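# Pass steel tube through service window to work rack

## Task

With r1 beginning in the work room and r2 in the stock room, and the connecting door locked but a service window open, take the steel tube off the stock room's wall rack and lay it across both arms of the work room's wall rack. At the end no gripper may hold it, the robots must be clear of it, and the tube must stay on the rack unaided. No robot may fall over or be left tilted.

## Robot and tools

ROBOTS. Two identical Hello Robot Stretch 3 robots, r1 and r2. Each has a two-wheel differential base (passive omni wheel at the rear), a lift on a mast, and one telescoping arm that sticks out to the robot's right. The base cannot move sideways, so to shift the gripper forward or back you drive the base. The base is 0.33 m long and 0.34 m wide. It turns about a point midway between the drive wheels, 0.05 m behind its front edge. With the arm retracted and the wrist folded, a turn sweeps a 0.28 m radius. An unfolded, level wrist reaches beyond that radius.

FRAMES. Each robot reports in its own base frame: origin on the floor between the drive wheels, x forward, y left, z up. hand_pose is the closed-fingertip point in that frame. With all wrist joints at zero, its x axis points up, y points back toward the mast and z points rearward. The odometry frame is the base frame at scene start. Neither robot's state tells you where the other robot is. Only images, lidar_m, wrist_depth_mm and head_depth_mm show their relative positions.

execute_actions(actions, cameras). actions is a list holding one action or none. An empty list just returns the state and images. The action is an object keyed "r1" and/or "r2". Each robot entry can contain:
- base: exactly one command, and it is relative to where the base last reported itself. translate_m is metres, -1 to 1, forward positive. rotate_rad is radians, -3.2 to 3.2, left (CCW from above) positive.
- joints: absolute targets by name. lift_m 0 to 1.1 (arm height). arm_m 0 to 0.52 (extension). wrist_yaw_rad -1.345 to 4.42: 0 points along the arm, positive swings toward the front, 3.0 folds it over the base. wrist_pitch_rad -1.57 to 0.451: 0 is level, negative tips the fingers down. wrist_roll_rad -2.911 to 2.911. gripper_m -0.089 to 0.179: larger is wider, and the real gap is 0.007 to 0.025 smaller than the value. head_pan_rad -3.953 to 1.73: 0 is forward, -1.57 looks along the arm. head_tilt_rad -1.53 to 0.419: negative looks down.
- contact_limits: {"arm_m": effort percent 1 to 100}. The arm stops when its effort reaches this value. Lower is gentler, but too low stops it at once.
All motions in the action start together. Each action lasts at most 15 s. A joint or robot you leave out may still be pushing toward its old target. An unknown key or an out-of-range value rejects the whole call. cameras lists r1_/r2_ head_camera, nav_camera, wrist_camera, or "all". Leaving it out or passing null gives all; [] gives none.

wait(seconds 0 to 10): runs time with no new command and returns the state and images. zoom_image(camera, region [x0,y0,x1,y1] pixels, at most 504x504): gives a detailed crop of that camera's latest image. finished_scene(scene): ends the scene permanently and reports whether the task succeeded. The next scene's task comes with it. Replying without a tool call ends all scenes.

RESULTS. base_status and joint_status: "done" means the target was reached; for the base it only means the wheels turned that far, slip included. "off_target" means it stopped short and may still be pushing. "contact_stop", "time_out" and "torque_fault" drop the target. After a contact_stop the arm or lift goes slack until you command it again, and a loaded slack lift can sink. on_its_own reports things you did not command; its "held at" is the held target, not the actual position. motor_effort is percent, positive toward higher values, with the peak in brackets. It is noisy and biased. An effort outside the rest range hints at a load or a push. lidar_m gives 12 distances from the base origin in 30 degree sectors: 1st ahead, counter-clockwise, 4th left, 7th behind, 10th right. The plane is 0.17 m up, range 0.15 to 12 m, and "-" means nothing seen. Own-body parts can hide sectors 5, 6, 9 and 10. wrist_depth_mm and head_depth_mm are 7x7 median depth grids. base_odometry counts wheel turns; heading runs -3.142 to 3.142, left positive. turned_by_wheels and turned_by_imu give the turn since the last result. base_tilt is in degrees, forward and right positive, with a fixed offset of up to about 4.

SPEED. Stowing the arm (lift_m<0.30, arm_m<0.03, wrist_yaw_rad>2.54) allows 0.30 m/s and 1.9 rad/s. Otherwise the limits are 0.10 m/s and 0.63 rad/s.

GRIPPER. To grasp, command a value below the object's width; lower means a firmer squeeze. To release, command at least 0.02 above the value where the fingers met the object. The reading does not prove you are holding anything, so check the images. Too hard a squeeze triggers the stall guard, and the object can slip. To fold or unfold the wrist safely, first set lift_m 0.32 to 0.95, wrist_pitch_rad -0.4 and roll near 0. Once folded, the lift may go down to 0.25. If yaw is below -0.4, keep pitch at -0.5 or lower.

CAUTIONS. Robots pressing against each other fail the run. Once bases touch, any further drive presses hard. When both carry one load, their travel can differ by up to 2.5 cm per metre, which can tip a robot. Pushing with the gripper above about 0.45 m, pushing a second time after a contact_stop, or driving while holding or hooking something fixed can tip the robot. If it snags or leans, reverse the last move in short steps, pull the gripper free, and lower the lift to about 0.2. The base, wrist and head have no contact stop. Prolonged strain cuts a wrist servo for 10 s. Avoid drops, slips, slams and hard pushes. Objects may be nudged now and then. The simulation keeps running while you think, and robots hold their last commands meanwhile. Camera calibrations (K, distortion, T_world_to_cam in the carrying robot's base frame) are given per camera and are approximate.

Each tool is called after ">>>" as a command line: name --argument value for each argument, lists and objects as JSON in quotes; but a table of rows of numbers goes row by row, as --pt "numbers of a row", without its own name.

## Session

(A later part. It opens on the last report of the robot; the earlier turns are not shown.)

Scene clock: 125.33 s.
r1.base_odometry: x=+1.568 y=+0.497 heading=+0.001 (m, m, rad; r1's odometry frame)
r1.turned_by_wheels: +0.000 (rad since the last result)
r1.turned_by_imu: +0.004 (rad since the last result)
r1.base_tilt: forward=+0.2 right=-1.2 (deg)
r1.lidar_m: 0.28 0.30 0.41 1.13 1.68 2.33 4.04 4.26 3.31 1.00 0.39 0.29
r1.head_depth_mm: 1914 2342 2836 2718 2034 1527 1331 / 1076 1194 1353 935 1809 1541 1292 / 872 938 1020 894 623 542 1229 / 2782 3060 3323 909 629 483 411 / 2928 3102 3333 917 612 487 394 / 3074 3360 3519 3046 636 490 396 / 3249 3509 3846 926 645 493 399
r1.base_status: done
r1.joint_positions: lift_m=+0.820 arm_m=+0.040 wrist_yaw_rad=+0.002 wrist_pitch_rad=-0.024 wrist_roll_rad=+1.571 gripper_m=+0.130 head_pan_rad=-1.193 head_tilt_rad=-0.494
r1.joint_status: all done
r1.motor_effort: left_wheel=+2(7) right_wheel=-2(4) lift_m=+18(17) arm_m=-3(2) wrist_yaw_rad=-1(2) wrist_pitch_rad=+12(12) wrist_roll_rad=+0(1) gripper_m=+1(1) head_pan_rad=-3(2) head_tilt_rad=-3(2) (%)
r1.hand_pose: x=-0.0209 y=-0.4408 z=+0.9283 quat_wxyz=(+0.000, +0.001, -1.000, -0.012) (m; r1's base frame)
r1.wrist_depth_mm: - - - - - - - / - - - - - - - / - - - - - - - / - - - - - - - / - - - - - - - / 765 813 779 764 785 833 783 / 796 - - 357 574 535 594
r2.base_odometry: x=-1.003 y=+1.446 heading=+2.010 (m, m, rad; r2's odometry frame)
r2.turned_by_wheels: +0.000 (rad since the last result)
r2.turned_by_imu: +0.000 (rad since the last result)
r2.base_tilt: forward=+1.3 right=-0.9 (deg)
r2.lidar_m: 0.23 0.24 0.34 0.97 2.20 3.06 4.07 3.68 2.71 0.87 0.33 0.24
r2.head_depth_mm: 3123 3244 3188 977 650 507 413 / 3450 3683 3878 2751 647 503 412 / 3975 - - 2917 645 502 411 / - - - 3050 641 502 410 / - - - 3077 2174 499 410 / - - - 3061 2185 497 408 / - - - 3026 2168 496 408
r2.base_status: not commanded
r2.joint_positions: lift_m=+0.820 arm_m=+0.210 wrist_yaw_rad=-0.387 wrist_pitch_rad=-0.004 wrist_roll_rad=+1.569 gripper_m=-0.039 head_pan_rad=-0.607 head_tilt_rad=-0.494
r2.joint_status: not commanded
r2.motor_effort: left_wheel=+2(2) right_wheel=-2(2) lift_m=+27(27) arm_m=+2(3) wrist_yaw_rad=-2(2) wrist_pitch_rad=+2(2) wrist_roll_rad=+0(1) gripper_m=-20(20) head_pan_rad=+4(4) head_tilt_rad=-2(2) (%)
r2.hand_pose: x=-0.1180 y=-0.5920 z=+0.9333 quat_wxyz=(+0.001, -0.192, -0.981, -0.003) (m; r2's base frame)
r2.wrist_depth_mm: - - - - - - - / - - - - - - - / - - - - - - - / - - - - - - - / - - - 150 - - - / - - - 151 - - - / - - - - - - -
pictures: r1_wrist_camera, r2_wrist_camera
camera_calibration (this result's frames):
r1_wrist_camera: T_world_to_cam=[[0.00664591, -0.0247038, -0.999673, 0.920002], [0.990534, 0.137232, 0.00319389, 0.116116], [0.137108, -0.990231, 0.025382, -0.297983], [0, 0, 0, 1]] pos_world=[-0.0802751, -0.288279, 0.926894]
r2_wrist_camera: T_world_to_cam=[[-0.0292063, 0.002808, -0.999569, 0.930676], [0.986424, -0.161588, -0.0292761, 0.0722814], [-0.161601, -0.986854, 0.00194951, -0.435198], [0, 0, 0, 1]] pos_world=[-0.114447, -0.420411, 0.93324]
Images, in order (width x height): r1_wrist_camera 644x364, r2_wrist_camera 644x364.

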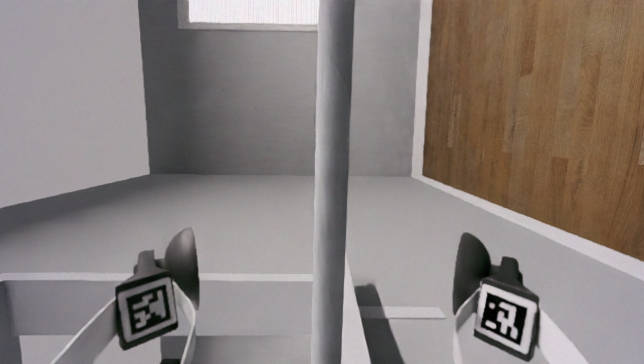

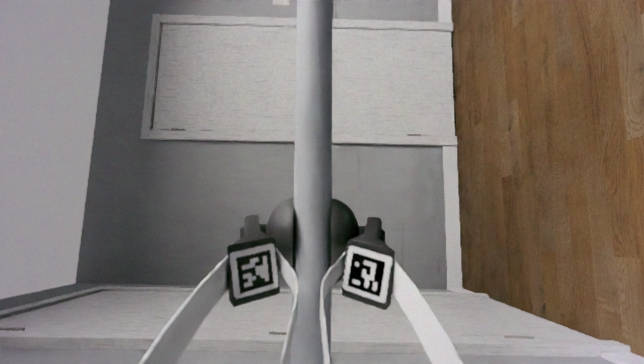

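Needs ~0.035 more arm.

>>> execute_actions --actions '[{"r1":{"joints":{"gripper_m":-0.04,"arm_m":0.078}}}]' --cameras '["r1_wrist_camera"]'

>>> execute_actions --actions '[{"r2":{"joints":{"gripper_m":0.13}}}]' --cameras '[]'

>>> execute_actions --actions '[{"r1":{"base":{"translate_m":-0.2},"joints":{"lift_m":0.85}},"r2":{"joints":{"arm_m":0}}}]' --cameras '[]'

>>> execute_actions --actions '[{"r1":{"base":{"translate_m":-0.8},"joints":{"lift_m":0.92,"head_pan_rad":-1.57}}}]' --cameras '["r1_nav_camera","r1_wrist_camera"]'

Scene clock: 127.73 s.
r1.base_odometry: x=+1.568 y=+0.497 heading=+0.001 (m, m, rad; r1's odometry frame)
r1.turned_by_wheels: +0.000 (rad since the last result)
r1.turned_by_imu: +0.001 (rad since the last result)
r1.base_tilt: forward=+0.3 right=-1.2 (deg)
r1.lidar_m: 0.28 0.29 0.41 1.13 1.68 2.34 4.05 4.24 3.27 1.00 0.39 0.29
r1.head_depth_mm: 1894 2323 2787 2701 2058 1527 1403 / 1070 1198 1359 938 1829 1537 1296 / 871 939 1024 889 623 541 1229 / 2783 3016 3329 905 628 483 411 / 2898 3123 3348 918 634 487 393 / 3080 3318 3491 3076 623 489 396 / 3230 3551 3828 925 647 494 399
r1.base_status: not commanded
r1.joint_positions: lift_m=+0.820 arm_m=+0.078 wrist_yaw_rad=+0.002 wrist_pitch_rad=-0.031 wrist_roll_rad=+1.571 gripper_m=-0.039 head_pan_rad=-1.193 head_tilt_rad=-0.494
r1.joint_status: all done
r1.motor_effort: left_wheel=+2(2) right_wheel=-2(3) lift_m=+18(17) arm_m=+3(7) wrist_yaw_rad=-1(1) wrist_pitch_rad=+16(17) wrist_roll_rad=+0(0) gripper_m=-20(99) head_pan_rad=-3(3) head_tilt_rad=-4(3) (%)
r1.hand_pose: x=-0.0209 y=-0.4781 z=+0.9265 quat_wxyz=(+0.000, +0.001, -1.000, -0.016) (m; r1's base frame)
r1.wrist_depth_mm: - - - - - - - / - - - - - - - / - - - - - - - / - - - 127 - - - / - - - 129 - - - / 732 734 742 128 789 780 791 / 755 740 - 307 548 581 594
r2.base_odometry: x=-1.003 y=+1.446 heading=+2.010 (m, m, rad; r2's odometry frame)
r2.turned_by_wheels: +0.000 (rad since the last result)
r2.turned_by_imu: +0.000 (rad since the last result)
r2.base_tilt: forward=+1.3 right=-0.9 (deg)
r2.lidar_m: 0.23 0.24 0.34 0.97 2.20 3.04 4.06 3.71 2.73 0.86 0.33 0.24
r2.head_depth_mm: 3117 3298 1245 967 650 506 413 / 3483 3674 3995 2768 648 503 413 / 4000 - - 2883 644 503 411 / - - - 3033 641 502 410 / - - - 3063 2196 499 409 / - - - 3020 2157 498 409 / - - - 2999 2176 496 407
r2.base_status: not commanded
r2.joint_positions: lift_m=+0.820 arm_m=+0.210 wrist_yaw_rad=-0.387 wrist_pitch_rad=-0.004 wrist_roll_rad=+1.569 gripper_m=-0.039 head_pan_rad=-0.607 head_tilt_rad=-0.494
r2.joint_status: not commanded
r2.motor_effort: left_wheel=+3(3) right_wheel=-2(2) lift_m=+26(26) arm_m=+3(3) wrist_yaw_rad=-2(2) wrist_pitch_rad=+2(2) wrist_roll_rad=+0(1) gripper_m=-21(20) head_pan_rad=+4(4) head_tilt_rad=-3(3) (%)
r2.hand_pose: x=-0.1180 y=-0.5920 z=+0.9333 quat_wxyz=(+0.001, -0.192, -0.981, -0.003) (m; r2's base frame)
r2.wrist_depth_mm: - - - - - - - / - - - - - - - / - - - - - - - / - - - - - - - / - - - 150 - - - / - - - 152 - - - / 996 - - - - - -
pictures: r1_wrist_camera
camera_calibration (this result's frames):
r1_wrist_camera: T_world_to_cam=[[0.00663614, -0.0178039, -0.999819, 0.920748], [0.990557, 0.137038, 0.00413442, 0.120323], [0.136939, -0.990406, 0.0185451, -0.328643], [0, 0, 0, 1]] pos_world=[-0.080293, -0.325586, 0.926179]
Images, in order (width x height): r1_wrist_camera 644x364.

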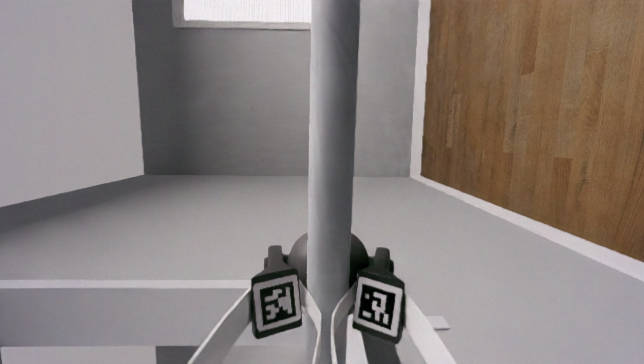

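Scene clock: 129.93 s.
r1.base_odometry: x=+1.568 y=+0.497 heading=+0.001 (m, m, rad; r1's odometry frame)
r1.turned_by_wheels: +0.000 (rad since the last result)
r1.turned_by_imu: +0.001 (rad since the last result)
r1.base_tilt: forward=+0.3 right=-1.3 (deg)
r1.lidar_m: 0.28 0.29 0.41 1.13 1.68 2.34 4.06 4.24 3.27 1.00 0.39 0.29
r1.head_depth_mm: 1907 2343 2788 2719 2028 1509 1379 / 1074 1202 1351 935 1812 1530 1288 / 871 940 1023 891 622 542 1232 / 2777 3042 3318 904 629 482 411 / 2922 3140 3342 915 611 486 393 / 3042 3375 3500 3111 619 490 396 / 3264 3556 3791 921 645 494 398
r1.base_status: not commanded
r1.joint_positions: lift_m=+0.820 arm_m=+0.078 wrist_yaw_rad=+0.002 wrist_pitch_rad=-0.066 wrist_roll_rad=+1.582 gripper_m=-0.039 head_pan_rad=-1.193 head_tilt_rad=-0.494
r1.joint_status: not commanded
r1.on_its_own: wrist_pitch_rad is at rest, and its effort (+34) is outside its rest range (-20 to +32)
r1.motor_effort: left_wheel=+2(2) right_wheel=-3(3) lift_m=+19(19) arm_m=+2(2) wrist_yaw_rad=-1(1) wrist_pitch_rad=+34(34) wrist_roll_rad=-5(5) gripper_m=-23(22) head_pan_rad=-3(2) head_tilt_rad=-3(3) (%)
r1.hand_pose: x=-0.0209 y=-0.4769 z=+0.9175 quat_wxyz=(-0.005, +0.001, -0.999, -0.033) (m; r1's base frame)
r1.wrist_depth_mm: - - - - - - - / - - - - - - - / - - - - - - - / - - - - - - - / - - - 128 - - 993 / 794 763 731 128 744 773 762 / 741 732 753 330 543 575 575
r2.base_odometry: x=-1.003 y=+1.446 heading=+2.010 (m, m, rad; r2's odometry frame)
r2.turned_by_wheels: +0.000 (rad since the last result)
r2.turned_by_imu: +0.000 (rad since the last result)
r2.base_tilt: forward=+1.3 right=-0.9 (deg)
r2.lidar_m: 0.23 0.24 0.34 0.97 2.20 3.06 4.06 3.72 2.73 0.87 0.33 0.24
r2.head_depth_mm: 3073 3256 1249 966 649 505 413 / 3457 3692 3936 2594 647 505 412 / 3983 - - 2910 644 503 412 / - - - 3099 640 502 410 / - - - 3054 2184 500 410 / - - - 3009 2186 497 408 / - - - 2989 2170 496 407
r2.base_status: not commanded
r2.joint_positions: lift_m=+0.820 arm_m=+0.210 wrist_yaw_rad=-0.386 wrist_pitch_rad=-0.010 wrist_roll_rad=+1.570 gripper_m=+0.130 head_pan_rad=-0.607 head_tilt_rad=-0.494
r2.joint_status: all done
r2.motor_effort: left_wheel=+2(2) right_wheel=-3(3) lift_m=+26(27) arm_m=+3(2) wrist_yaw_rad=-3(3) wrist_pitch_rad=+4(4) wrist_roll_rad=+0(1) gripper_m=+0(82) head_pan_rad=+4(4) head_tilt_rad=-2(2) (%)
r2.hand_pose: x=-0.1178 y=-0.5919 z=+0.9318 quat_wxyz=(+0.000, -0.192, -0.981, -0.006) (m; r2's base frame)
r2.wrist_depth_mm: - - - - - - - / - - - - - - - / - - - - - - - / - - - - - - - / - - - - - - - / - - - - - - - / - 988 958 - - - -
pictures: none
No camera images: the call's "cameras" was empty. Leave "cameras" out to get every camera's image.

Scene clock: 132.93 s.
r1.base_odometry: x=+1.368 y=+0.497 heading=+0.001 (m, m, rad; r1's odometry frame)
r1.turned_by_wheels: +0.000 (rad since the last result)
r1.turned_by_imu: +0.001 (rad since the last result)
r1.base_tilt: forward=+0.2 right=-1.3 (deg)
r1.lidar_m: 0.48 0.50 0.66 1.61 1.69 2.35 3.84 4.03 3.28 1.73 0.67 0.50
r1.head_depth_mm: 2488 2701 2901 2843 2037 1526 - / 1869 2111 2355 2563 2066 1552 1291 / 1309 1421 1529 1667 1725 1610 1302 / 1004 1064 1121 970 1255 1387 1298 / 945 1033 1142 918 731 1049 1119 / 3062 3235 3505 933 615 843 889 / 3184 3526 1338 941 637 512 739
r1.base_status: done
r1.joint_positions: lift_m=+0.850 arm_m=+0.078 wrist_yaw_rad=+0.001 wrist_pitch_rad=-0.098 wrist_roll_rad=+1.578 gripper_m=-0.039 head_pan_rad=-1.193 head_tilt_rad=-0.494
r1.joint_status: all done
r1.on_its_own: wrist_pitch_rad is at rest, and its effort (+50) is outside its rest range (-20 to +32)
r1.motor_effort: left_wheel=+2(2) right_wheel=-1(7) lift_m=+24(25) arm_m=+2(2) wrist_yaw_rad=-1(2) wrist_pitch_rad=+50(53) wrist_roll_rad=-4(5) gripper_m=-24(24) head_pan_rad=-3(3) head_tilt_rad=-3(2) (%)
r1.hand_pose: x=-0.0212 y=-0.4754 z=+0.9390 quat_wxyz=(-0.003, +0.000, -0.999, -0.050) (m; r1's base frame)
r1.wrist_depth_mm: - - - - - - - / - - - - - - - / - - - - - - - / - - - - - - - / - - - 127 - - - / - - - 128 - - - / 886 891 877 824 869 879 901
r2.base_odometry: x=-1.003 y=+1.446 heading=+2.010 (m, m, rad; r2's odometry frame)
r2.turned_by_wheels: +0.000 (rad since the last result)
r2.turned_by_imu: +0.000 (rad since the last result)
r2.base_tilt: forward=+1.3 right=-0.9 (deg)
r2.lidar_m: 0.23 0.24 0.34 0.97 2.19 3.04 4.08 3.71 2.73 0.86 0.33 0.24
r2.head_depth_mm: 3123 3193 3431 1524 651 506 413 / 3404 3704 1199 2941 648 504 413 / - - - 2931 644 503 412 / - - - 3064 642 501 410 / - - - 3011 2184 500 410 / - - - 3001 2177 498 408 / - - - 3024 2154 496 407
r2.base_status: not commanded
r2.joint_positions: lift_m=+0.820 arm_m=+0.000 wrist_yaw_rad=-0.389 wrist_pitch_rad=-0.015 wrist_roll_rad=+1.570 gripper_m=+0.130 head_pan_rad=-0.607 head_tilt_rad=-0.494
r2.joint_status: all done
r2.motor_effort: left_wheel=+3(2) right_wheel=-2(3) lift_m=+27(27) arm_m=-2(2) wrist_yaw_rad=+0(2) wrist_pitch_rad=+6(6) wrist_roll_rad=+0(0) gripper_m=+0(0) head_pan_rad=+3(4) head_tilt_rad=-2(2) (%)
r2.hand_pose: x=-0.1185 y=-0.3819 z=+0.9305 quat_wxyz=(-0.001, -0.193, -0.981, -0.008) (m; r2's base frame)
r2.wrist_depth_mm: - - - - - - - / - - - - - - - / - - - - - - - / - - - - - - - / - - - - - - - / - - - - - - - / - - - - - - -
pictures: none
No camera images: the call's "cameras" was empty. Leave "cameras" out to get every camera's image.

Scene clock: 141.90 s.
r1.base_odometry: x=+0.568 y=+0.496 heading=+0.001 (m, m, rad; r1's odometry frame)
r1.turned_by_wheels: +0.000 (rad since the last result)
r1.turned_by_imu: +0.003 (rad since the last result)
r1.base_tilt: forward=+0.3 right=-1.2 (deg)
r1.lidar_m: 1.28 1.34 1.68 1.63 1.71 2.38 3.04 3.22 3.27 3.16 1.78 1.32
r1.head_depth_mm: 2559 2806 3014 2874 2144 - - / 2581 2748 3019 2913 2156 - - / 2567 2788 3058 2971 1983 - - / 2593 2810 3080 3018 2003 1669 1302 / 2606 2855 3076 3035 2029 1623 1318 / 2618 2794 3075 3039 2034 1634 1318 / 2635 2815 2969 2933 2074 1642 1340
r1.base_status: done
r1.joint_positions: lift_m=+0.920 arm_m=+0.078 wrist_yaw_rad=+0.001 wrist_pitch_rad=-0.099 wrist_roll_rad=+1.578 gripper_m=-0.039 head_pan_rad=-1.563 head_tilt_rad=-0.494
r1.joint_status: all done
r1.on_its_own: wrist_pitch_rad is at rest, and its effort (+51) is outside its rest range (-20 to +32)
r1.motor_effort: left_wheel=+2(2) right_wheel=-2(8) lift_m=+24(24) arm_m=+2(2) wrist_yaw_rad=-1(1) wrist_pitch_rad=+51(51) wrist_roll_rad=-4(4) gripper_m=-24(24) head_pan_rad=-3(23) head_tilt_rad=-3(3) (%)
r1.hand_pose: x=-0.0212 y=-0.4754 z=+1.0087 quat_wxyz=(-0.003, +0.000, -0.999, -0.050) (m; r1's base frame)
r1.wrist_depth_mm: - - - - - - - / - - - - - - - / - - - - - - - / - - - - - - - / - - - 131 - - - / - - - 128 - - - / - - - - - - -
r2.base_odometry: x=-1.003 y=+1.446 heading=+2.010 (m, m, rad; r2's odometry frame)
r2.turned_by_wheels: +0.000 (rad since the last result)
r2.turned_by_imu: +0.000 (rad since the last result)
r2.base_tilt: forward=+1.3 right=-0.9 (deg)
r2.lidar_m: 0.23 0.24 0.34 0.97 2.20 3.04 4.07 3.71 2.73 0.87 0.33 0.24
r2.head_depth_mm: 3114 3274 3472 3120 648 504 413 / 3470 3717 3926 3125 645 504 412 / 3888 - - 3096 644 503 412 / - - - 2911 641 502 411 / - - - 3037 2155 500 409 / - - - 3028 2185 498 409 / - - - 3013 2168 496 407
r2.base_status: not commanded
r2.joint_positions: lift_m=+0.820 arm_m=+0.000 wrist_yaw_rad=-0.389 wrist_pitch_rad=-0.015 wrist_roll_rad=+1.570 gripper_m=+0.130 head_pan_rad=-0.607 head_tilt_rad=-0.494
r2.joint_status: not commanded
r2.motor_effort: left_wheel=+2(2) right_wheel=-3(3) lift_m=+27(26) arm_m=-3(2) wrist_yaw_rad=-1(1) wrist_pitch_rad=+6(6) wrist_roll_rad=+0(0) gripper_m=+0(0) head_pan_rad=+5(4) head_tilt_rad=-3(2) (%)
r2.hand_pose: x=-0.1185 y=-0.3819 z=+0.9305 quat_wxyz=(-0.001, -0.193, -0.981, -0.008) (m; r2's base frame)
r2.wrist_depth_mm: - - - - - - - / - - - - - - - / - - - - - - - / - - - - - - - / - - - - - - - / - - - - - - - / - - - - - - -
pictures: r1_nav_camera (sideways: a quarter turn counterclockwise sets it upright), r1_wrist_camera
camera_calibration (this result's frames):
r1_nav_camera: T_world_to_cam=[[0.0219097, -0.480356, 0.8768, -1.09596], [-0.998594, -0.0528583, -0.00400538, 0.0604415], [0.0482701, -0.875479, -0.480839, 0.584083], [0, 0, 0, 1]] pos_world=[0.0561749, -0.0119043, 1.24203]
r1_wrist_camera: T_world_to_cam=[[0.0138594, 0.0504905, -0.998628, 1.0344], [0.990709, 0.134439, 0.0205467, 0.102141], [0.135292, -0.989635, -0.0481582, -0.259746], [0, 0, 0, 1]] pos_world=[-0.0803864, -0.323013, 1.01838]
Images, in order (width x height): r1_nav_camera 672x504, r1_wrist_camera 644x364.

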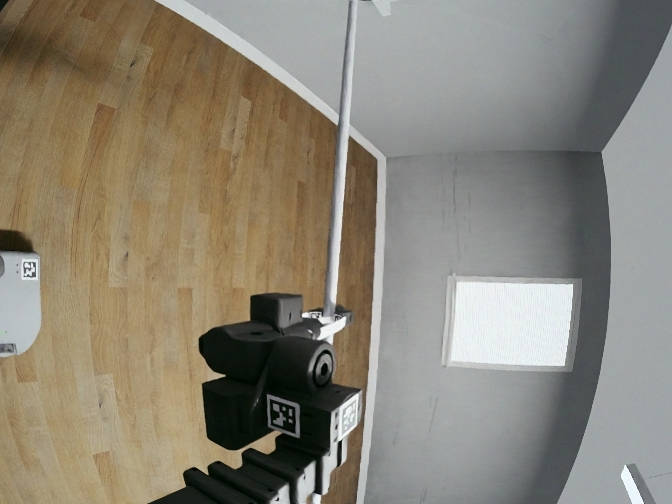

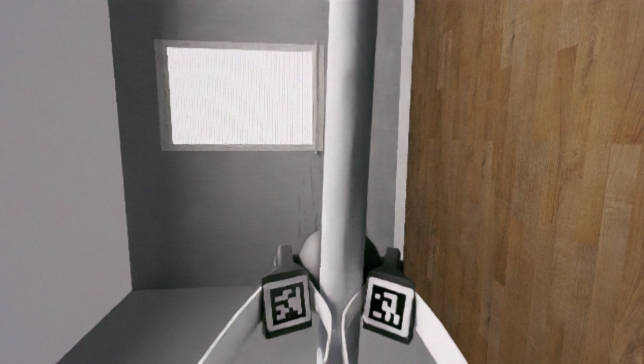

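>>> execute_actions --actions '[{"r1":{"base":{"translate_m":-1.0},"joints":{"lift_m":1.0,"arm_m":0,"head_pan_rad":-2.8,"head_tilt_rad":-0.3}}}]' --cameras '["r1_nav_camera"]'

>>> execute_actions --actions '[{"r1":{"base":{"translate_m":-0.98},"joints":{"head_pan_rad":-1.3,"head_tilt_rad":-0.5}}}]' --cameras '[]'

>>> execute_actions --actions '[{"r1":{"base":{"rotate_rad":-1.59}}}]' --cameras '["r1_nav_camera"]'

Scene clock: 153.37 s.
r1.base_odometry: x=-0.432 y=+0.494 heading=+0.001 (m, m, rad; r1's odometry frame)
r1.turned_by_wheels: +0.000 (rad since the last result)
r1.turned_by_imu: +0.003 (rad since the last result)
r1.base_tilt: forward=+0.3 right=-1.2 (deg)
r1.lidar_m: 2.29 2.29 1.71 1.65 1.73 2.11 2.05 2.14 2.98 3.12 3.18 2.35
r1.head_depth_mm: 1682 1756 1832 1938 2011 1958 1556 / 1741 1818 1908 2009 2127 1948 1613 / 1808 1903 1993 2072 2223 1964 1623 / 1874 1974 2080 2177 2343 1989 - / 1958 2062 2189 2296 2465 1999 - / 2056 2155 2299 2439 2541 2015 - / 2153 2271 2409 2603 2631 2114 -
r1.base_status: done
r1.joint_positions: lift_m=+1.000 arm_m=+0.001 wrist_yaw_rad=+0.000 wrist_pitch_rad=-0.099 wrist_roll_rad=+1.578 gripper_m=-0.039 head_pan_rad=-2.793 head_tilt_rad=-0.310
r1.joint_status: all done
r1.on_its_own: wrist_pitch_rad is at rest, and its effort (+51) is outside its rest range (-20 to +32)
r1.motor_effort: left_wheel=+2(3) right_wheel=-2(7) lift_m=+24(28) arm_m=-3(6) wrist_yaw_rad=+0(0) wrist_pitch_rad=+51(51) wrist_roll_rad=-4(4) gripper_m=-24(24) head_pan_rad=-3(38) head_tilt_rad=+6(25) (%)
r1.hand_pose: x=-0.0213 y=-0.3985 z=+1.0887 quat_wxyz=(-0.003, +0.000, -0.999, -0.050) (m; r1's base frame)
r1.wrist_depth_mm: - - - - - - - / - - - - - - - / - - - - - - - / - - - - - - - / - - - 131 - - - / - - - 129 - - - / - - - - - - -
r2.base_odometry: x=-1.003 y=+1.446 heading=+2.010 (m, m, rad; r2's odometry frame)
r2.turned_by_wheels: +0.000 (rad since the last result)
r2.turned_by_imu: +0.000 (rad since the last result)
r2.base_tilt: forward=+1.3 right=-0.9 (deg)
r2.lidar_m: 0.23 0.24 0.34 0.97 2.19 3.05 4.07 3.70 2.72 0.86 0.33 0.24
r2.head_depth_mm: 3098 3277 3464 3139 649 506 413 / 3534 3681 3872 3081 646 504 412 / 3924 - - 3052 644 502 412 / - - - 3051 641 501 410 / - - - 3016 2203 500 409 / - - - 2958 2189 497 409 / - - - 2983 2157 496 407
r2.base_status: not commanded
r2.joint_positions: lift_m=+0.820 arm_m=+0.000 wrist_yaw_rad=-0.389 wrist_pitch_rad=-0.015 wrist_roll_rad=+1.570 gripper_m=+0.130 head_pan_rad=-0.607 head_tilt_rad=-0.494
r2.joint_status: not commanded
r2.motor_effort: left_wheel=+3(2) right_wheel=-3(3) lift_m=+26(27) arm_m=-2(2) wrist_yaw_rad=-1(0) wrist_pitch_rad=+6(6) wrist_roll_rad=+0(0) gripper_m=+0(0) head_pan_rad=+4(4) head_tilt_rad=-2(2) (%)
r2.hand_pose: x=-0.1185 y=-0.3819 z=+0.9305 quat_wxyz=(-0.001, -0.193, -0.981, -0.008) (m; r2's base frame)
r2.wrist_depth_mm: - - - - - - - / - - - - - - - / - - - - - - - / - - - - - - - / - - - - - - - / - - - - - - - / - - - - - - -
pictures: r1_nav_camera (sideways: a quarter turn counterclockwise sets it upright)
camera_calibration (this result's frames):
r1_nav_camera: T_world_to_cam=[[-0.286837, -0.123525, 0.949982, -1.18957], [-0.383517, 0.923524, 0.00428541, 0.0458958], [-0.87786, -0.363105, -0.312275, 0.370376], [0, 0, 0, 1]] pos_world=[0.00152661, -0.0548421, 1.24554]
Images, in order (width x height): r1_nav_camera 672x504.

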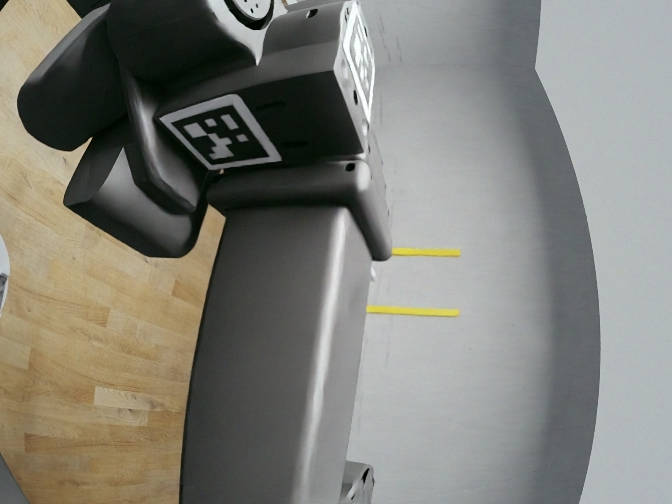

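Scene clock: 164.40 s.
r1.base_odometry: x=-1.412 y=+0.493 heading=+0.001 (m, m, rad; r1's odometry frame)
r1.turned_by_wheels: +0.000 (rad since the last result)
r1.turned_by_imu: +0.003 (rad since the last result)
r1.base_tilt: forward=+0.3 right=-1.3 (deg)
r1.lidar_m: 3.26 2.32 1.73 1.68 1.47 1.09 1.06 1.11 1.55 3.11 3.26 3.38
r1.head_depth_mm: 2460 2642 2835 2886 1890 - - / 2494 2700 2977 2939 1911 1720 1230 / 2596 2802 3011 2964 1985 1612 1296 / 2666 2866 3097 3002 1927 1612 1305 / 2761 2956 3234 3032 2035 1626 1321 / 2815 3029 3357 3091 2143 1636 1331 / 2905 3177 3455 3124 2146 1649 1330
r1.base_status: done
r1.joint_positions: lift_m=+1.000 arm_m=+0.001 wrist_yaw_rad=+0.000 wrist_pitch_rad=-0.099 wrist_roll_rad=+1.578 gripper_m=-0.039 head_pan_rad=-1.307 head_tilt_rad=-0.494
r1.joint_status: all done
r1.on_its_own: wrist_pitch_rad is at rest, and its effort (+51) is outside its rest range (-20 to +32)
r1.motor_effort: left_wheel=+2(2) right_wheel=-2(7) lift_m=+24(24) arm_m=-2(2) wrist_yaw_rad=-1(0) wrist_pitch_rad=+51(51) wrist_roll_rad=-4(3) gripper_m=-24(24) head_pan_rad=+3(38) head_tilt_rad=-2(21) (%)
r1.hand_pose: x=-0.0213 y=-0.3985 z=+1.0887 quat_wxyz=(-0.003, +0.000, -0.999, -0.050) (m; r1's base frame)
r1.wrist_depth_mm: - - - - - - - / - - - - - - - / - - - - - - - / - - - - - - - / - - - 131 - - - / - - - 128 - - - / - - - - - - -
r2.base_odometry: x=-1.003 y=+1.446 heading=+2.010 (m, m, rad; r2's odometry frame)
r2.turned_by_wheels: +0.000 (rad since the last result)
r2.turned_by_imu: +0.000 (rad since the last result)
r2.base_tilt: forward=+1.3 right=-0.9 (deg)
r2.lidar_m: 0.23 0.24 0.34 0.97 2.20 3.06 4.07 3.71 2.72 0.86 0.33 0.24
r2.head_depth_mm: 3121 3298 3474 3110 647 506 413 / 3471 3752 3947 3112 647 504 412 / - - - 3079 643 503 412 / - - - 3064 643 500 410 / - - - 3041 2214 499 409 / - - - 2994 2181 497 408 / - - - 3011 2162 494 407
r2.base_status: not commanded
r2.joint_positions: lift_m=+0.820 arm_m=+0.000 wrist_yaw_rad=-0.389 wrist_pitch_rad=-0.015 wrist_roll_rad=+1.570 gripper_m=+0.130 head_pan_rad=-0.607 head_tilt_rad=-0.494
r2.joint_status: not commanded
r2.motor_effort: left_wheel=+2(2) right_wheel=-3(3) lift_m=+26(26) arm_m=-3(2) wrist_yaw_rad=-1(0) wrist_pitch_rad=+6(6) wrist_roll_rad=-1(0) gripper_m=+1(1) head_pan_rad=+5(5) head_tilt_rad=-3(2) (%)
r2.hand_pose: x=-0.1185 y=-0.3819 z=+0.9305 quat_wxyz=(-0.001, -0.193, -0.981, -0.008) (m; r2's base frame)
r2.wrist_depth_mm: - - - - - - - / - - - - - - - / - - - - - - - / - - - - - - - / - - - - - - - / - - - - - - - / - - - - - - -
pictures: none
No camera images: the call's "cameras" was empty. Leave "cameras" out to get every camera's image.

Scene clock: 172.73 s.
r1.base_odometry: x=-1.412 y=+0.493 heading=-1.589 (m, m, rad; r1's odometry frame)
r1.turned_by_wheels: -1.590 (rad since the last result)
r1.turned_by_imu: -1.014 (rad since the last result)
r1.base_tilt: forward=+0.3 right=-1.2 (deg)
r1.lidar_m: 3.23 3.33 3.23 2.32 1.76 1.71 1.48 1.12 1.09 1.15 1.63 3.07
r1.head_depth_mm: 1002 1066 1150 1226 1340 - - / 1093 1167 1263 1378 1463 1589 1235 / 1201 1292 1415 1526 1684 1540 1298 / 1328 1444 1581 1743 1925 1541 1314 / 1492 1637 1835 2072 2098 1616 1315 / 1695 1894 2145 2480 2129 1638 1319 / 1947 2250 2578 2899 2142 1634 1294
r1.base_status: done
r1.joint_positions: lift_m=+1.000 arm_m=+0.001 wrist_yaw_rad=-0.001 wrist_pitch_rad=-0.103 wrist_roll_rad=+1.534 gripper_m=-0.033 head_pan_rad=-1.306 head_tilt_rad=-0.498
r1.joint_status: not commanded
r1.on_its_own: gripper_m is held at -0.034, not at your -0.040, by its stall guard, which is not easing now; wrist_pitch_rad is at rest, and its effort (+53) is outside its rest range (-20 to +32)
r1.motor_effort: left_wheel=+0(49) right_wheel=-1(85) lift_m=+23(24) arm_m=+0(3) wrist_yaw_rad=+0(72) wrist_pitch_rad=+53(76) wrist_roll_rad=+15(37) gripper_m=-25(27) head_pan_rad=+2(3) head_tilt_rad=+0(3) (%)
r1.hand_pose: x=-0.0217 y=-0.3981 z=+1.0879 quat_wxyz=(+0.019, +0.000, -0.998, -0.052) (m; r1's base frame)
r1.wrist_depth_mm: 718 747 740 761 777 775 787 / 776 106 848 823 842 857 891 / 903 897 876 954 964 - - / - - 118 - - - - / - - - 129 - - - / - - - 128 - - - / - - - - 140 - -
r2.base_odometry: x=-1.003 y=+1.446 heading=+2.010 (m, m, rad; r2's odometry frame)
r2.turned_by_wheels: +0.000 (rad since the last result)
r2.turned_by_imu: +0.000 (rad since the last result)
r2.base_tilt: forward=+1.3 right=-1.0 (deg)
r2.lidar_m: 0.23 0.24 0.34 0.97 2.20 3.06 4.06 3.70 2.73 0.87 0.33 0.24
r2.head_depth_mm: 3089 3251 3504 3091 649 505 413 / 3472 3664 3942 3111 645 503 412 / - - - 3057 644 502 411 / - - - 3069 642 502 411 / - - - 2998 2173 499 410 / - - - 3040 2190 498 408 / - - - 3011 2171 496 407
r2.base_status: not commanded
r2.joint_positions: lift_m=+0.820 arm_m=+0.000 wrist_yaw_rad=-0.389 wrist_pitch_rad=-0.015 wrist_roll_rad=+1.570 gripper_m=+0.130 head_pan_rad=-0.607 head_tilt_rad=-0.494
r2.joint_status: not commanded
r2.motor_effort: left_wheel=+2(2) right_wheel=-3(3) lift_m=+27(27) arm_m=-3(3) wrist_yaw_rad=+0(0) wrist_pitch_rad=+6(6) wrist_roll_rad=+0(0) gripper_m=+0(0) head_pan_rad=+3(4) head_tilt_rad=-2(3) (%)
r2.hand_pose: x=-0.1185 y=-0.3819 z=+0.9305 quat_wxyz=(-0.001, -0.193, -0.981, -0.008) (m; r2's base frame)
r2.wrist_depth_mm: - - - - - - - / - - - - - - - / - - - - - - - / - - - - - - - / - - - - - - - / - - - - - - - / - - - - - - -
pictures: r1_nav_camera (sideways: a quarter turn counterclockwise sets it upright)
camera_calibration (this result's frames):
r1_nav_camera: T_world_to_cam=[[0.144404, -0.462746, 0.874651, -1.09391], [-0.952304, -0.305123, -0.00420531, 0.0604194], [0.268822, -0.832326, -0.484736, 0.587808], [0, 0, 0, 1]] pos_world=[0.057486, 0.00148275, 1.24197]
Images, in order (width x height): r1_nav_camera 672x504.

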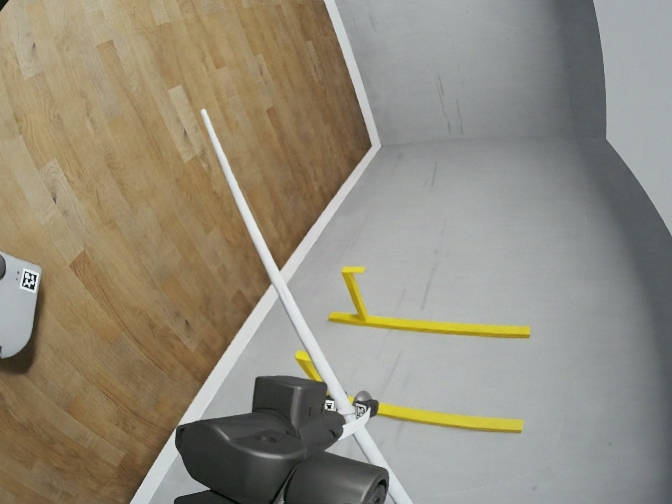

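>>> execute_actions --actions '[{"r1":{"base":{"rotate_rad":-0.55},"joints":{"wrist_roll_rad":2.05,"gripper_m":-0.045,"arm_m":0.1}}}]' --cameras '["r1_nav_camera","r1_wrist_camera"]'

Scene clock: 178.03 s.
r1.base_odometry: x=-1.412 y=+0.493 heading=-2.138 (m, m, rad; r1's odometry frame)
r1.turned_by_wheels: -0.550 (rad since the last result)
r1.turned_by_imu: -0.542 (rad since the last result)
r1.base_tilt: forward=+0.4 right=-1.2 (deg)
r1.lidar_m: 3.07 3.22 3.35 3.23 2.39 1.77 1.72 1.52 1.12 1.09 1.14 1.58
r1.head_depth_mm: 848 912 986 1049 - - 1281 / 868 937 1019 1101 1251 1372 1290 / 897 967 1049 1138 1274 1430 1295 / 922 997 1089 1186 1331 1485 1312 / 947 1018 1124 1227 1377 1516 1313 / 979 1066 1167 1282 1442 1581 1319 / 1006 1100 1229 1321 1526 1632 1334
r1.base_status: done
r1.joint_positions: lift_m=+1.000 arm_m=+0.100 wrist_yaw_rad=-0.001 wrist_pitch_rad=-0.108 wrist_roll_rad=+2.009 gripper_m=-0.035 head_pan_rad=-1.306 head_tilt_rad=-0.498
r1.joint_status: wrist_roll_rad off_target (ended at +2.009, target +2.050); gripper_m off_target (ended at -0.035, target -0.045); the others done
r1.on_its_own: gripper_m is held at -0.036, not at your -0.045, by its stall guard, which is not easing now; wrist_pitch_rad is at rest, and its effort (+55) is outside its rest range (-20 to +32)
r1.motor_effort: left_wheel=+2(8) right_wheel=-3(9) lift_m=+23(22) arm_m=+2(3) wrist_yaw_rad=+0(10) wrist_pitch_rad=+55(79) wrist_roll_rad=+17(57) gripper_m=-25(78) head_pan_rad=+2(2) head_tilt_rad=-1(2) (%)
r1.hand_pose: x=-0.0215 y=-0.4969 z=+1.0866 quat_wxyz=(-0.217, -0.012, -0.975, -0.053) (m; r1's base frame)
r1.wrist_depth_mm: - 665 711 736 724 743 768 / 696 87 708 718 722 755 764 / 661 90 721 740 745 780 814 / 688 700 101 764 746 778 811 / 703 719 740 756 801 804 824 / 705 733 738 122 805 790 814 / 714 725 759 760 146 847 849
r2.base_odometry: x=-1.003 y=+1.446 heading=+2.010 (m, m, rad; r2's odometry frame)
r2.turned_by_wheels: +0.000 (rad since the last result)
r2.turned_by_imu: +0.000 (rad since the last result)
r2.base_tilt: forward=+1.4 right=-0.9 (deg)
r2.lidar_m: 0.23 0.24 0.34 0.97 2.20 3.05 4.08 3.72 2.73 0.87 0.33 0.24
r2.head_depth_mm: 3133 3306 3420 3113 650 505 413 / 3524 3742 3921 3077 648 505 412 / 3950 - - 3069 643 503 413 / - - - 3057 641 501 411 / - - - 3091 2186 499 410 / - - - 3023 2161 498 408 / - - - 3000 2170 495 406
r2.base_status: not commanded
r2.joint_positions: lift_m=+0.820 arm_m=+0.000 wrist_yaw_rad=-0.389 wrist_pitch_rad=-0.015 wrist_roll_rad=+1.570 gripper_m=+0.130 head_pan_rad=-0.607 head_tilt_rad=-0.494
r2.joint_status: not commanded
r2.motor_effort: left_wheel=+2(3) right_wheel=-3(3) lift_m=+27(27) arm_m=-3(3) wrist_yaw_rad=+0(1) wrist_pitch_rad=+6(6) wrist_roll_rad=-1(0) gripper_m=+1(0) head_pan_rad=+4(4) head_tilt_rad=-2(3) (%)
r2.hand_pose: x=-0.1185 y=-0.3819 z=+0.9305 quat_wxyz=(-0.001, -0.193, -0.981, -0.008) (m; r2's base frame)
r2.wrist_depth_mm: - - - - - - - / - - - - - - - / - - - - - - - / - - - - - - - / - - - - - - - / - - - - - - - / - - - - - - -
pictures: r1_nav_camera (sideways: a quarter turn counterclockwise sets it upright), r1_wrist_camera
camera_calibration (this result's frames):
r1_nav_camera: T_world_to_cam=[[0.144404, -0.462746, 0.874651, -1.09391], [-0.952303, -0.305124, -0.0042053, 0.0604194], [0.268823, -0.832326, -0.484735, 0.587808], [0, 0, 0, 1]] pos_world=[0.057486, 0.00148274, 1.24197]
r1_wrist_camera: T_world_to_cam=[[0.429586, 0.048002, -0.901749, 1.01578], [0.897459, 0.0880137, 0.432228, -0.368684], [0.100114, -0.994962, -0.00527035, -0.327244], [0, 0, 0, 1]] pos_world=[-0.0727245, -0.341906, 1.07361]
Images, in order (width x height): r1_nav_camera 672x504, r1_wrist_camera 644x364.

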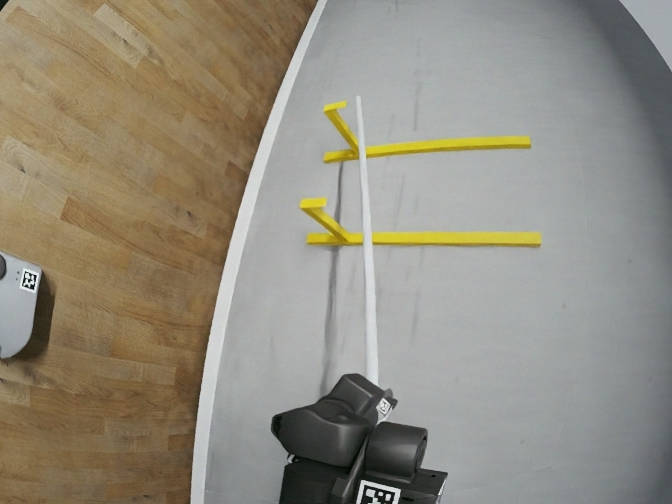

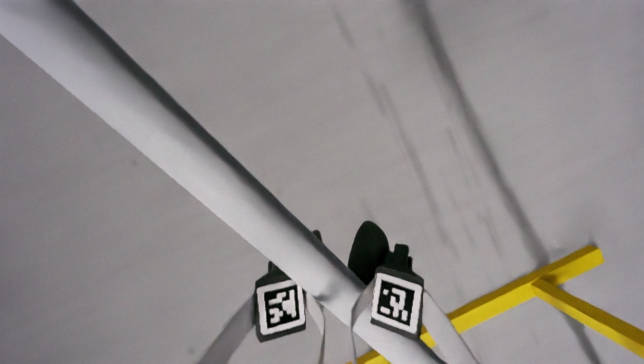

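>>> execute_actions --actions '[{"r1":{"base":{"translate_m":0.5},"joints":{"lift_m":1.08,"wrist_yaw_rad":0.35,"arm_m":0.3}}}]' --cameras '["r1_nav_camera","r1_wrist_camera"]'

Scene clock: 184.43 s.
r1.base_odometry: x=-1.681 y=+0.071 heading=-2.138 (m, m, rad; r1's odometry frame)
r1.turned_by_wheels: +0.000 (rad since the last result)
r1.turned_by_imu: +0.000 (rad since the last result)
r1.base_tilt: forward=+0.4 right=-1.2 (deg)
r1.lidar_m: 2.56 2.68 3.36 3.23 3.10 2.29 2.21 1.53 1.14 1.10 1.15 1.59
r1.head_depth_mm: 845 912 - 1072 1171 1317 1288 / 877 945 1030 1122 1235 1382 1287 / 903 974 1051 1159 1285 1434 1300 / 926 1005 1075 1203 1322 1482 1302 / 951 1040 1128 1257 1376 1541 1311 / 986 1069 1181 1308 1466 1579 1336 / 1020 1111 1225 1359 1539 1641 1323
r1.base_status: done
r1.joint_positions: lift_m=+1.080 arm_m=+0.300 wrist_yaw_rad=+0.350 wrist_pitch_rad=-0.113 wrist_roll_rad=+2.009 gripper_m=-0.032 head_pan_rad=-1.306 head_tilt_rad=-0.498
r1.joint_status: all done
r1.on_its_own: gripper_m is held at -0.033, not at your -0.045, by its stall guard, which is not easing now; wrist_pitch_rad is at rest, and its effort (+58) is outside its rest range (-20 to +32)
r1.motor_effort: left_wheel=+2(5) right_wheel=-3(4) lift_m=+24(28) arm_m=+3(2) wrist_yaw_rad=+0(9) wrist_pitch_rad=+58(66) wrist_roll_rad=+17(23) gripper_m=-24(26) head_pan_rad=+2(2) head_tilt_rad=-1(0) (%)
r1.hand_pose: x=+0.0650 y=-0.6813 z=+1.1651 quat_wxyz=(-0.204, +0.157, -0.962, -0.093) (m; r1's base frame)
r1.wrist_depth_mm: 424 443 464 501 529 574 617 / - 441 498 531 568 617 658 / 482 81 523 569 617 648 674 / 505 91 99 607 634 712 766 / 530 562 104 640 708 755 880 / 560 596 623 120 774 845 928 / 604 642 681 754 154 960 -
r2.base_odometry: x=-1.003 y=+1.446 heading=+2.010 (m, m, rad; r2's odometry frame)
r2.turned_by_wheels: +0.000 (rad since the last result)
r2.turned_by_imu: +0.000 (rad since the last result)
r2.base_tilt: forward=+1.4 right=-0.9 (deg)
r2.lidar_m: 0.23 0.24 0.34 0.97 2.20 3.04 4.07 3.72 2.73 0.87 0.33 0.24
r2.head_depth_mm: 3081 3339 3397 3150 650 505 413 / 3489 3652 3923 3113 644 504 413 / - - - 3113 645 503 411 / - - - 3064 643 500 410 / - - - 3015 2194 499 409 / - - - 3040 2181 498 408 / - - - 3013 2187 496 407
r2.base_status: not commanded
r2.joint_positions: lift_m=+0.820 arm_m=+0.000 wrist_yaw_rad=-0.389 wrist_pitch_rad=-0.015 wrist_roll_rad=+1.570 gripper_m=+0.130 head_pan_rad=-0.607 head_tilt_rad=-0.494
r2.joint_status: not commanded
r2.motor_effort: left_wheel=+2(2) right_wheel=-3(3) lift_m=+26(27) arm_m=-2(2) wrist_yaw_rad=-1(1) wrist_pitch_rad=+6(6) wrist_roll_rad=+0(0) gripper_m=+0(0) head_pan_rad=+4(4) head_tilt_rad=-2(2) (%)
r2.hand_pose: x=-0.1185 y=-0.3819 z=+0.9305 quat_wxyz=(-0.001, -0.193, -0.981, -0.008) (m; r2's base frame)
r2.wrist_depth_mm: - - - - - - - / - - - - - - - / - - - - - - - / - - - - - - - / - - - - - - - / - - - - - - - / - - - - - - -
pictures: r1_nav_camera (sideways: a quarter turn counterclockwise sets it upright), r1_wrist_camera
camera_calibration (this result's frames):
r1_nav_camera: T_world_to_cam=[[0.144404, -0.462746, 0.874651, -1.09391], [-0.952304, -0.305123, -0.00420531, 0.0604194], [0.268822, -0.832326, -0.484736, 0.587808], [0, 0, 0, 1]] pos_world=[0.057486, 0.00148274, 1.24197]
r1_wrist_camera: T_world_to_cam=[[0.385793, 0.197428, -0.901214, 1.16228], [0.813258, 0.388474, 0.433243, -0.255026], [0.435632, -0.900061, -0.0106896, -0.4698], [0, 0, 0, 1]] pos_world=[-0.0363369, -0.553245, 1.15293]
Images, in order (width x height): r1_nav_camera 672x504, r1_wrist_camera 644x364.

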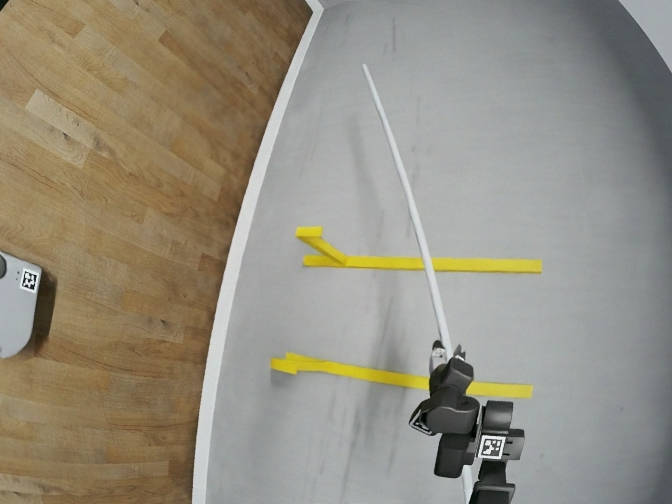

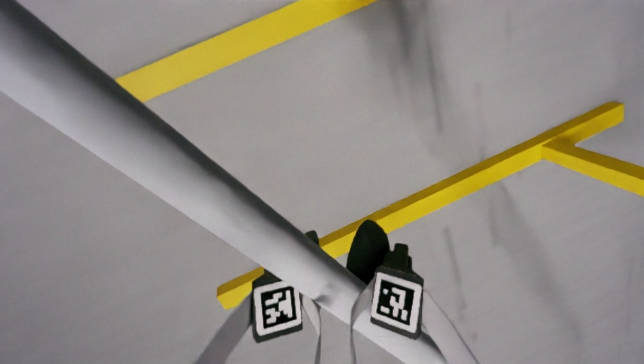

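>>> execute_actions --actions '[{"r1":{"base":{"translate_m":0.07},"joints":{"lift_m":0.85,"arm_m":0.52}}}]' --cameras '["r1_nav_camera","r1_wrist_camera"]'

Scene clock: 188.53 s.
r1.base_odometry: x=-1.718 y=+0.012 heading=-2.138 (m, m, rad; r1's odometry frame)
r1.turned_by_wheels: +0.000 (rad since the last result)
r1.turned_by_imu: +0.001 (rad since the last result)
r1.base_tilt: forward=+0.3 right=-1.1 (deg)
r1.lidar_m: 2.49 2.59 3.35 3.23 3.17 2.36 2.28 1.54 1.14 1.10 1.15 1.60
r1.head_depth_mm: 851 921 995 - 1177 1320 1282 / 880 947 1024 1118 1238 1381 1291 / 902 975 1058 1155 1296 1443 1300 / 925 995 1083 1197 1301 1493 1309 / 959 1038 1139 1245 1402 1526 1320 / 987 1072 1179 1297 1470 1578 1323 / 1017 1110 1233 1370 1539 1639 1330
r1.base_status: done
r1.joint_positions: lift_m=+0.850 arm_m=+0.520 wrist_yaw_rad=+0.350 wrist_pitch_rad=-0.113 wrist_roll_rad=+2.009 gripper_m=-0.032 head_pan_rad=-1.306 head_tilt_rad=-0.498
r1.joint_status: all done
r1.on_its_own: gripper_m is held at -0.033, not at your -0.045, by its stall guard, which is not easing now; wrist_pitch_rad is at rest, and its effort (+58) is outside its rest range (-20 to +32)
r1.motor_effort: left_wheel=+2(6) right_wheel=-3(5) lift_m=+20(20) arm_m=+4(0) wrist_yaw_rad=+0(0) wrist_pitch_rad=+58(58) wrist_roll_rad=+17(17) gripper_m=-24(24) head_pan_rad=+2(2) head_tilt_rad=+0(0) (%)
r1.hand_pose: x=+0.0651 y=-0.9012 z=+0.9354 quat_wxyz=(-0.204, +0.158, -0.962, -0.093) (m; r1's base frame)
r1.wrist_depth_mm: 235 268 281 301 324 344 379 / - 280 299 320 341 370 397 / 282 81 316 341 367 394 427 / 299 86 99 369 397 428 435 / 317 337 102 380 418 424 440 / 338 360 388 120 473 517 530 / 360 386 402 462 157 560 625
r2.base_odometry: x=-1.003 y=+1.446 heading=+2.010 (m, m, rad; r2's odometry frame)
r2.turned_by_wheels: +0.000 (rad since the last result)
r2.turned_by_imu: +0.000 (rad since the last result)
r2.base_tilt: forward=+1.3 right=-0.9 (deg)
r2.lidar_m: 0.23 0.24 0.34 0.97 2.20 3.04 4.07 3.70 2.72 0.87 0.33 0.24
r2.head_depth_mm: 3098 3263 3461 3108 648 505 412 / 3536 3711 3891 3102 649 503 413 / 3977 - - 3041 643 503 411 / - - - 3073 642 500 410 / - - - 3045 2183 500 410 / - - - 3012 2171 497 408 / - - - 3029 2167 496 406
r2.base_status: not commanded
r2.joint_positions: lift_m=+0.820 arm_m=+0.000 wrist_yaw_rad=-0.389 wrist_pitch_rad=-0.015 wrist_roll_rad=+1.570 gripper_m=+0.130 head_pan_rad=-0.607 head_tilt_rad=-0.494
r2.joint_status: not commanded
r2.motor_effort: left_wheel=+2(2) right_wheel=-2(3) lift_m=+26(27) arm_m=-2(3) wrist_yaw_rad=-1(1) wrist_pitch_rad=+6(6) wrist_roll_rad=+0(0) gripper_m=+0(0) head_pan_rad=+4(4) head_tilt_rad=-2(2) (%)
r2.hand_pose: x=-0.1185 y=-0.3819 z=+0.9305 quat_wxyz=(-0.001, -0.193, -0.981, -0.008) (m; r2's base frame)
r2.wrist_depth_mm: - - - - - - - / - - - - - - - / - - - - - - - / - - - - - - - / - - - - - - - / - - - - - - - / - - - - - - -
pictures: r1_nav_camera (sideways: a quarter turn counterclockwise sets it upright), r1_wrist_camera
camera_calibration (this result's frames):
r1_nav_camera: T_world_to_cam=[[0.144404, -0.462746, 0.874651, -1.09391], [-0.952303, -0.305124, -0.00420532, 0.0604194], [0.268823, -0.832326, -0.484736, 0.587808], [0, 0, 0, 1]] pos_world=[0.057486, 0.00148277, 1.24197]
r1_wrist_camera: T_world_to_cam=[[0.385721, 0.197484, -0.901232, 0.998687], [0.812961, 0.389131, 0.433211, -0.0695541], [0.43625, -0.899765, -0.0104507, -0.670287], [0, 0, 0, 1]] pos_world=[-0.0362576, -0.77326, 0.923176]
Images, in order (width x height): r1_nav_camera 672x504, r1_wrist_camera 644x364.

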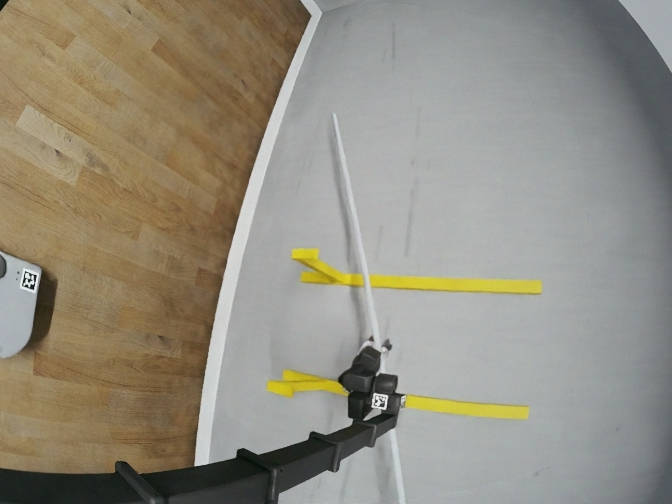

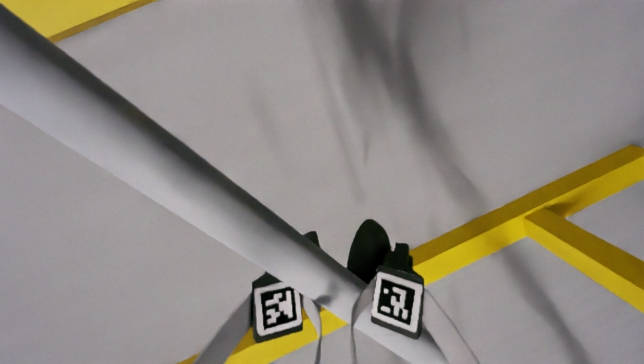

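>>> execute_actions --actions '[{"r1":{"joints":{"lift_m":0.69,"head_pan_rad":-1.75}}}]' --cameras '["r1_head_camera","r1_wrist_camera"]'

Scene clock: 191.20 s.
r1.base_odometry: x=-1.718 y=+0.012 heading=-2.138 (m, m, rad; r1's odometry frame)
r1.turned_by_wheels: +0.000 (rad since the last result)
r1.turned_by_imu: +0.001 (rad since the last result)
r1.base_tilt: forward=+0.3 right=-1.1 (deg)
r1.lidar_m: 2.49 2.61 3.35 3.23 3.18 2.36 2.28 1.54 1.14 1.10 1.15 1.60
r1.head_depth_mm: 951 1028 1120 1237 1376 1485 1283 / 933 1011 1102 1197 1341 1478 1337 / 917 994 1078 1170 1303 - 1264 / 904 972 1059 1141 - 1433 1301 / 891 957 1045 1137 1285 1394 1310 / 880 950 1024 1120 1237 1369 1319 / 866 931 1007 1093 1166 1340 1338
r1.base_status: not commanded
r1.joint_positions: lift_m=+0.690 arm_m=+0.520 wrist_yaw_rad=+0.351 wrist_pitch_rad=-0.102 wrist_roll_rad=+2.015 gripper_m=-0.032 head_pan_rad=-1.743 head_tilt_rad=-0.498
r1.joint_status: all done
r1.on_its_own: gripper_m is held at -0.033, not at your -0.045, by its stall guard, which is not easing now; wrist_pitch_rad is at rest, and its effort (+52) is outside its rest range (-20 to +32)
r1.motor_effort: left_wheel=+3(3) right_wheel=-4(3) lift_m=+21(22) arm_m=+3(2) wrist_yaw_rad=+0(1) wrist_pitch_rad=+52(58) wrist_roll_rad=+15(17) gripper_m=-24(24) head_pan_rad=-3(26) head_tilt_rad=+0(0) (%)
r1.hand_pose: x=+0.0655 y=-0.9018 z=+0.7784 quat_wxyz=(-0.208, +0.159, -0.961, -0.087) (m; r1's base frame)
r1.wrist_depth_mm: 233 270 282 301 316 341 367 / - 282 298 317 341 366 392 / 286 82 318 337 362 394 424 / 302 308 96 362 388 426 454 / 318 337 105 376 420 428 510 / 338 363 385 120 388 501 550 / 366 394 410 463 152 331 633
r2.base_odometry: x=-1.003 y=+1.446 heading=+2.010 (m, m, rad; r2's odometry frame)
r2.turned_by_wheels: +0.000 (rad since the last result)
r2.turned_by_imu: +0.000 (rad since the last result)
r2.base_tilt: forward=+1.4 right=-0.8 (deg)
r2.lidar_m: 0.23 0.24 0.34 0.97 2.20 3.03 4.06 3.72 2.71 0.86 0.33 0.24
r2.head_depth_mm: 3102 3306 3458 3113 651 505 413 / 3469 3726 3949 3078 647 503 414 / 3964 - - 3061 644 504 412 / - - - 3009 641 501 411 / - - - 3031 2166 499 409 / - - - 3036 2162 498 408 / - - - 3026 2164 495 407
r2.base_status: not commanded
r2.joint_positions: lift_m=+0.820 arm_m=+0.000 wrist_yaw_rad=-0.389 wrist_pitch_rad=-0.015 wrist_roll_rad=+1.570 gripper_m=+0.130 head_pan_rad=-0.607 head_tilt_rad=-0.494
r2.joint_status: not commanded
r2.motor_effort: left_wheel=+2(2) right_wheel=-3(3) lift_m=+27(27) arm_m=-2(2) wrist_yaw_rad=+0(0) wrist_pitch_rad=+6(6) wrist_roll_rad=+0(0) gripper_m=+0(0) head_pan_rad=+3(4) head_tilt_rad=-1(2) (%)
r2.hand_pose: x=-0.1185 y=-0.3819 z=+0.9305 quat_wxyz=(-0.001, -0.193, -0.981, -0.008) (m; r2's base frame)
r2.wrist_depth_mm: - - - - - - - / - - - - - - - / - - - - - - - / - - - - - - - / - - - - - - - / - - - - - - - / - - - - - - -
pictures: r1_head_camera (sideways: a quarter turn clockwise sets it upright), r1_wrist_camera
camera_calibration (this result's frames):
r1_head_camera: T_world_to_cam=[[0.131314, 0.410031, -0.902569, 1.19658], [0.984863, -0.157867, 0.071569, -0.0977812], [-0.113141, -0.898305, -0.424555, 0.505969], [0, 0, 0, 1]] pos_world=[-0.00358164, -0.0515585, 1.30181]
r1_wrist_camera: T_world_to_cam=[[0.394224, 0.189438, -0.899278, 0.847777], [0.808828, 0.393066, 0.437375, -0.00102923], [0.436331, -0.899785, 0.00173306, -0.682078], [0, 0, 0, 1]] pos_world=[-0.0357698, -0.773921, 0.764019]
Images, in order (width x height): r1_head_camera 896x504, r1_wrist_camera 644x364.

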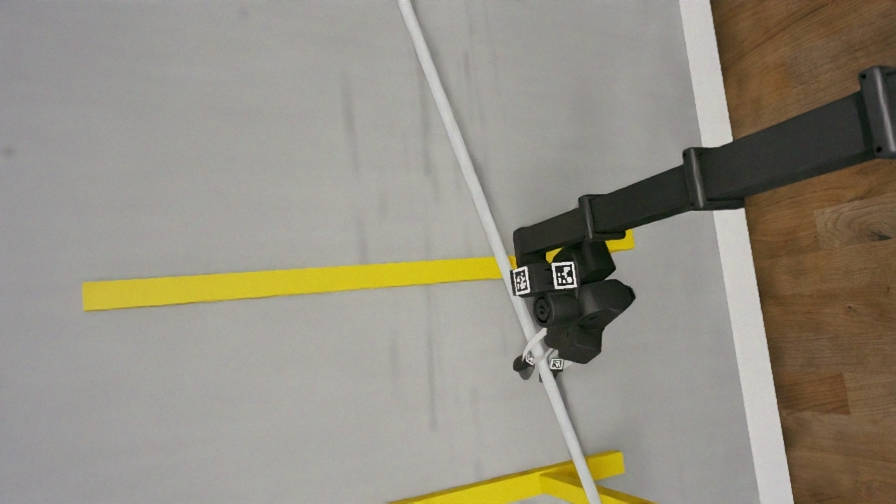

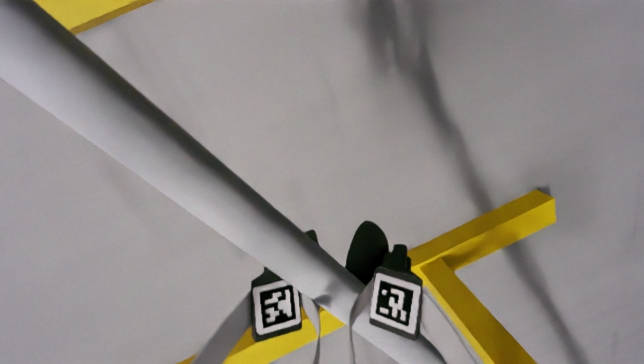

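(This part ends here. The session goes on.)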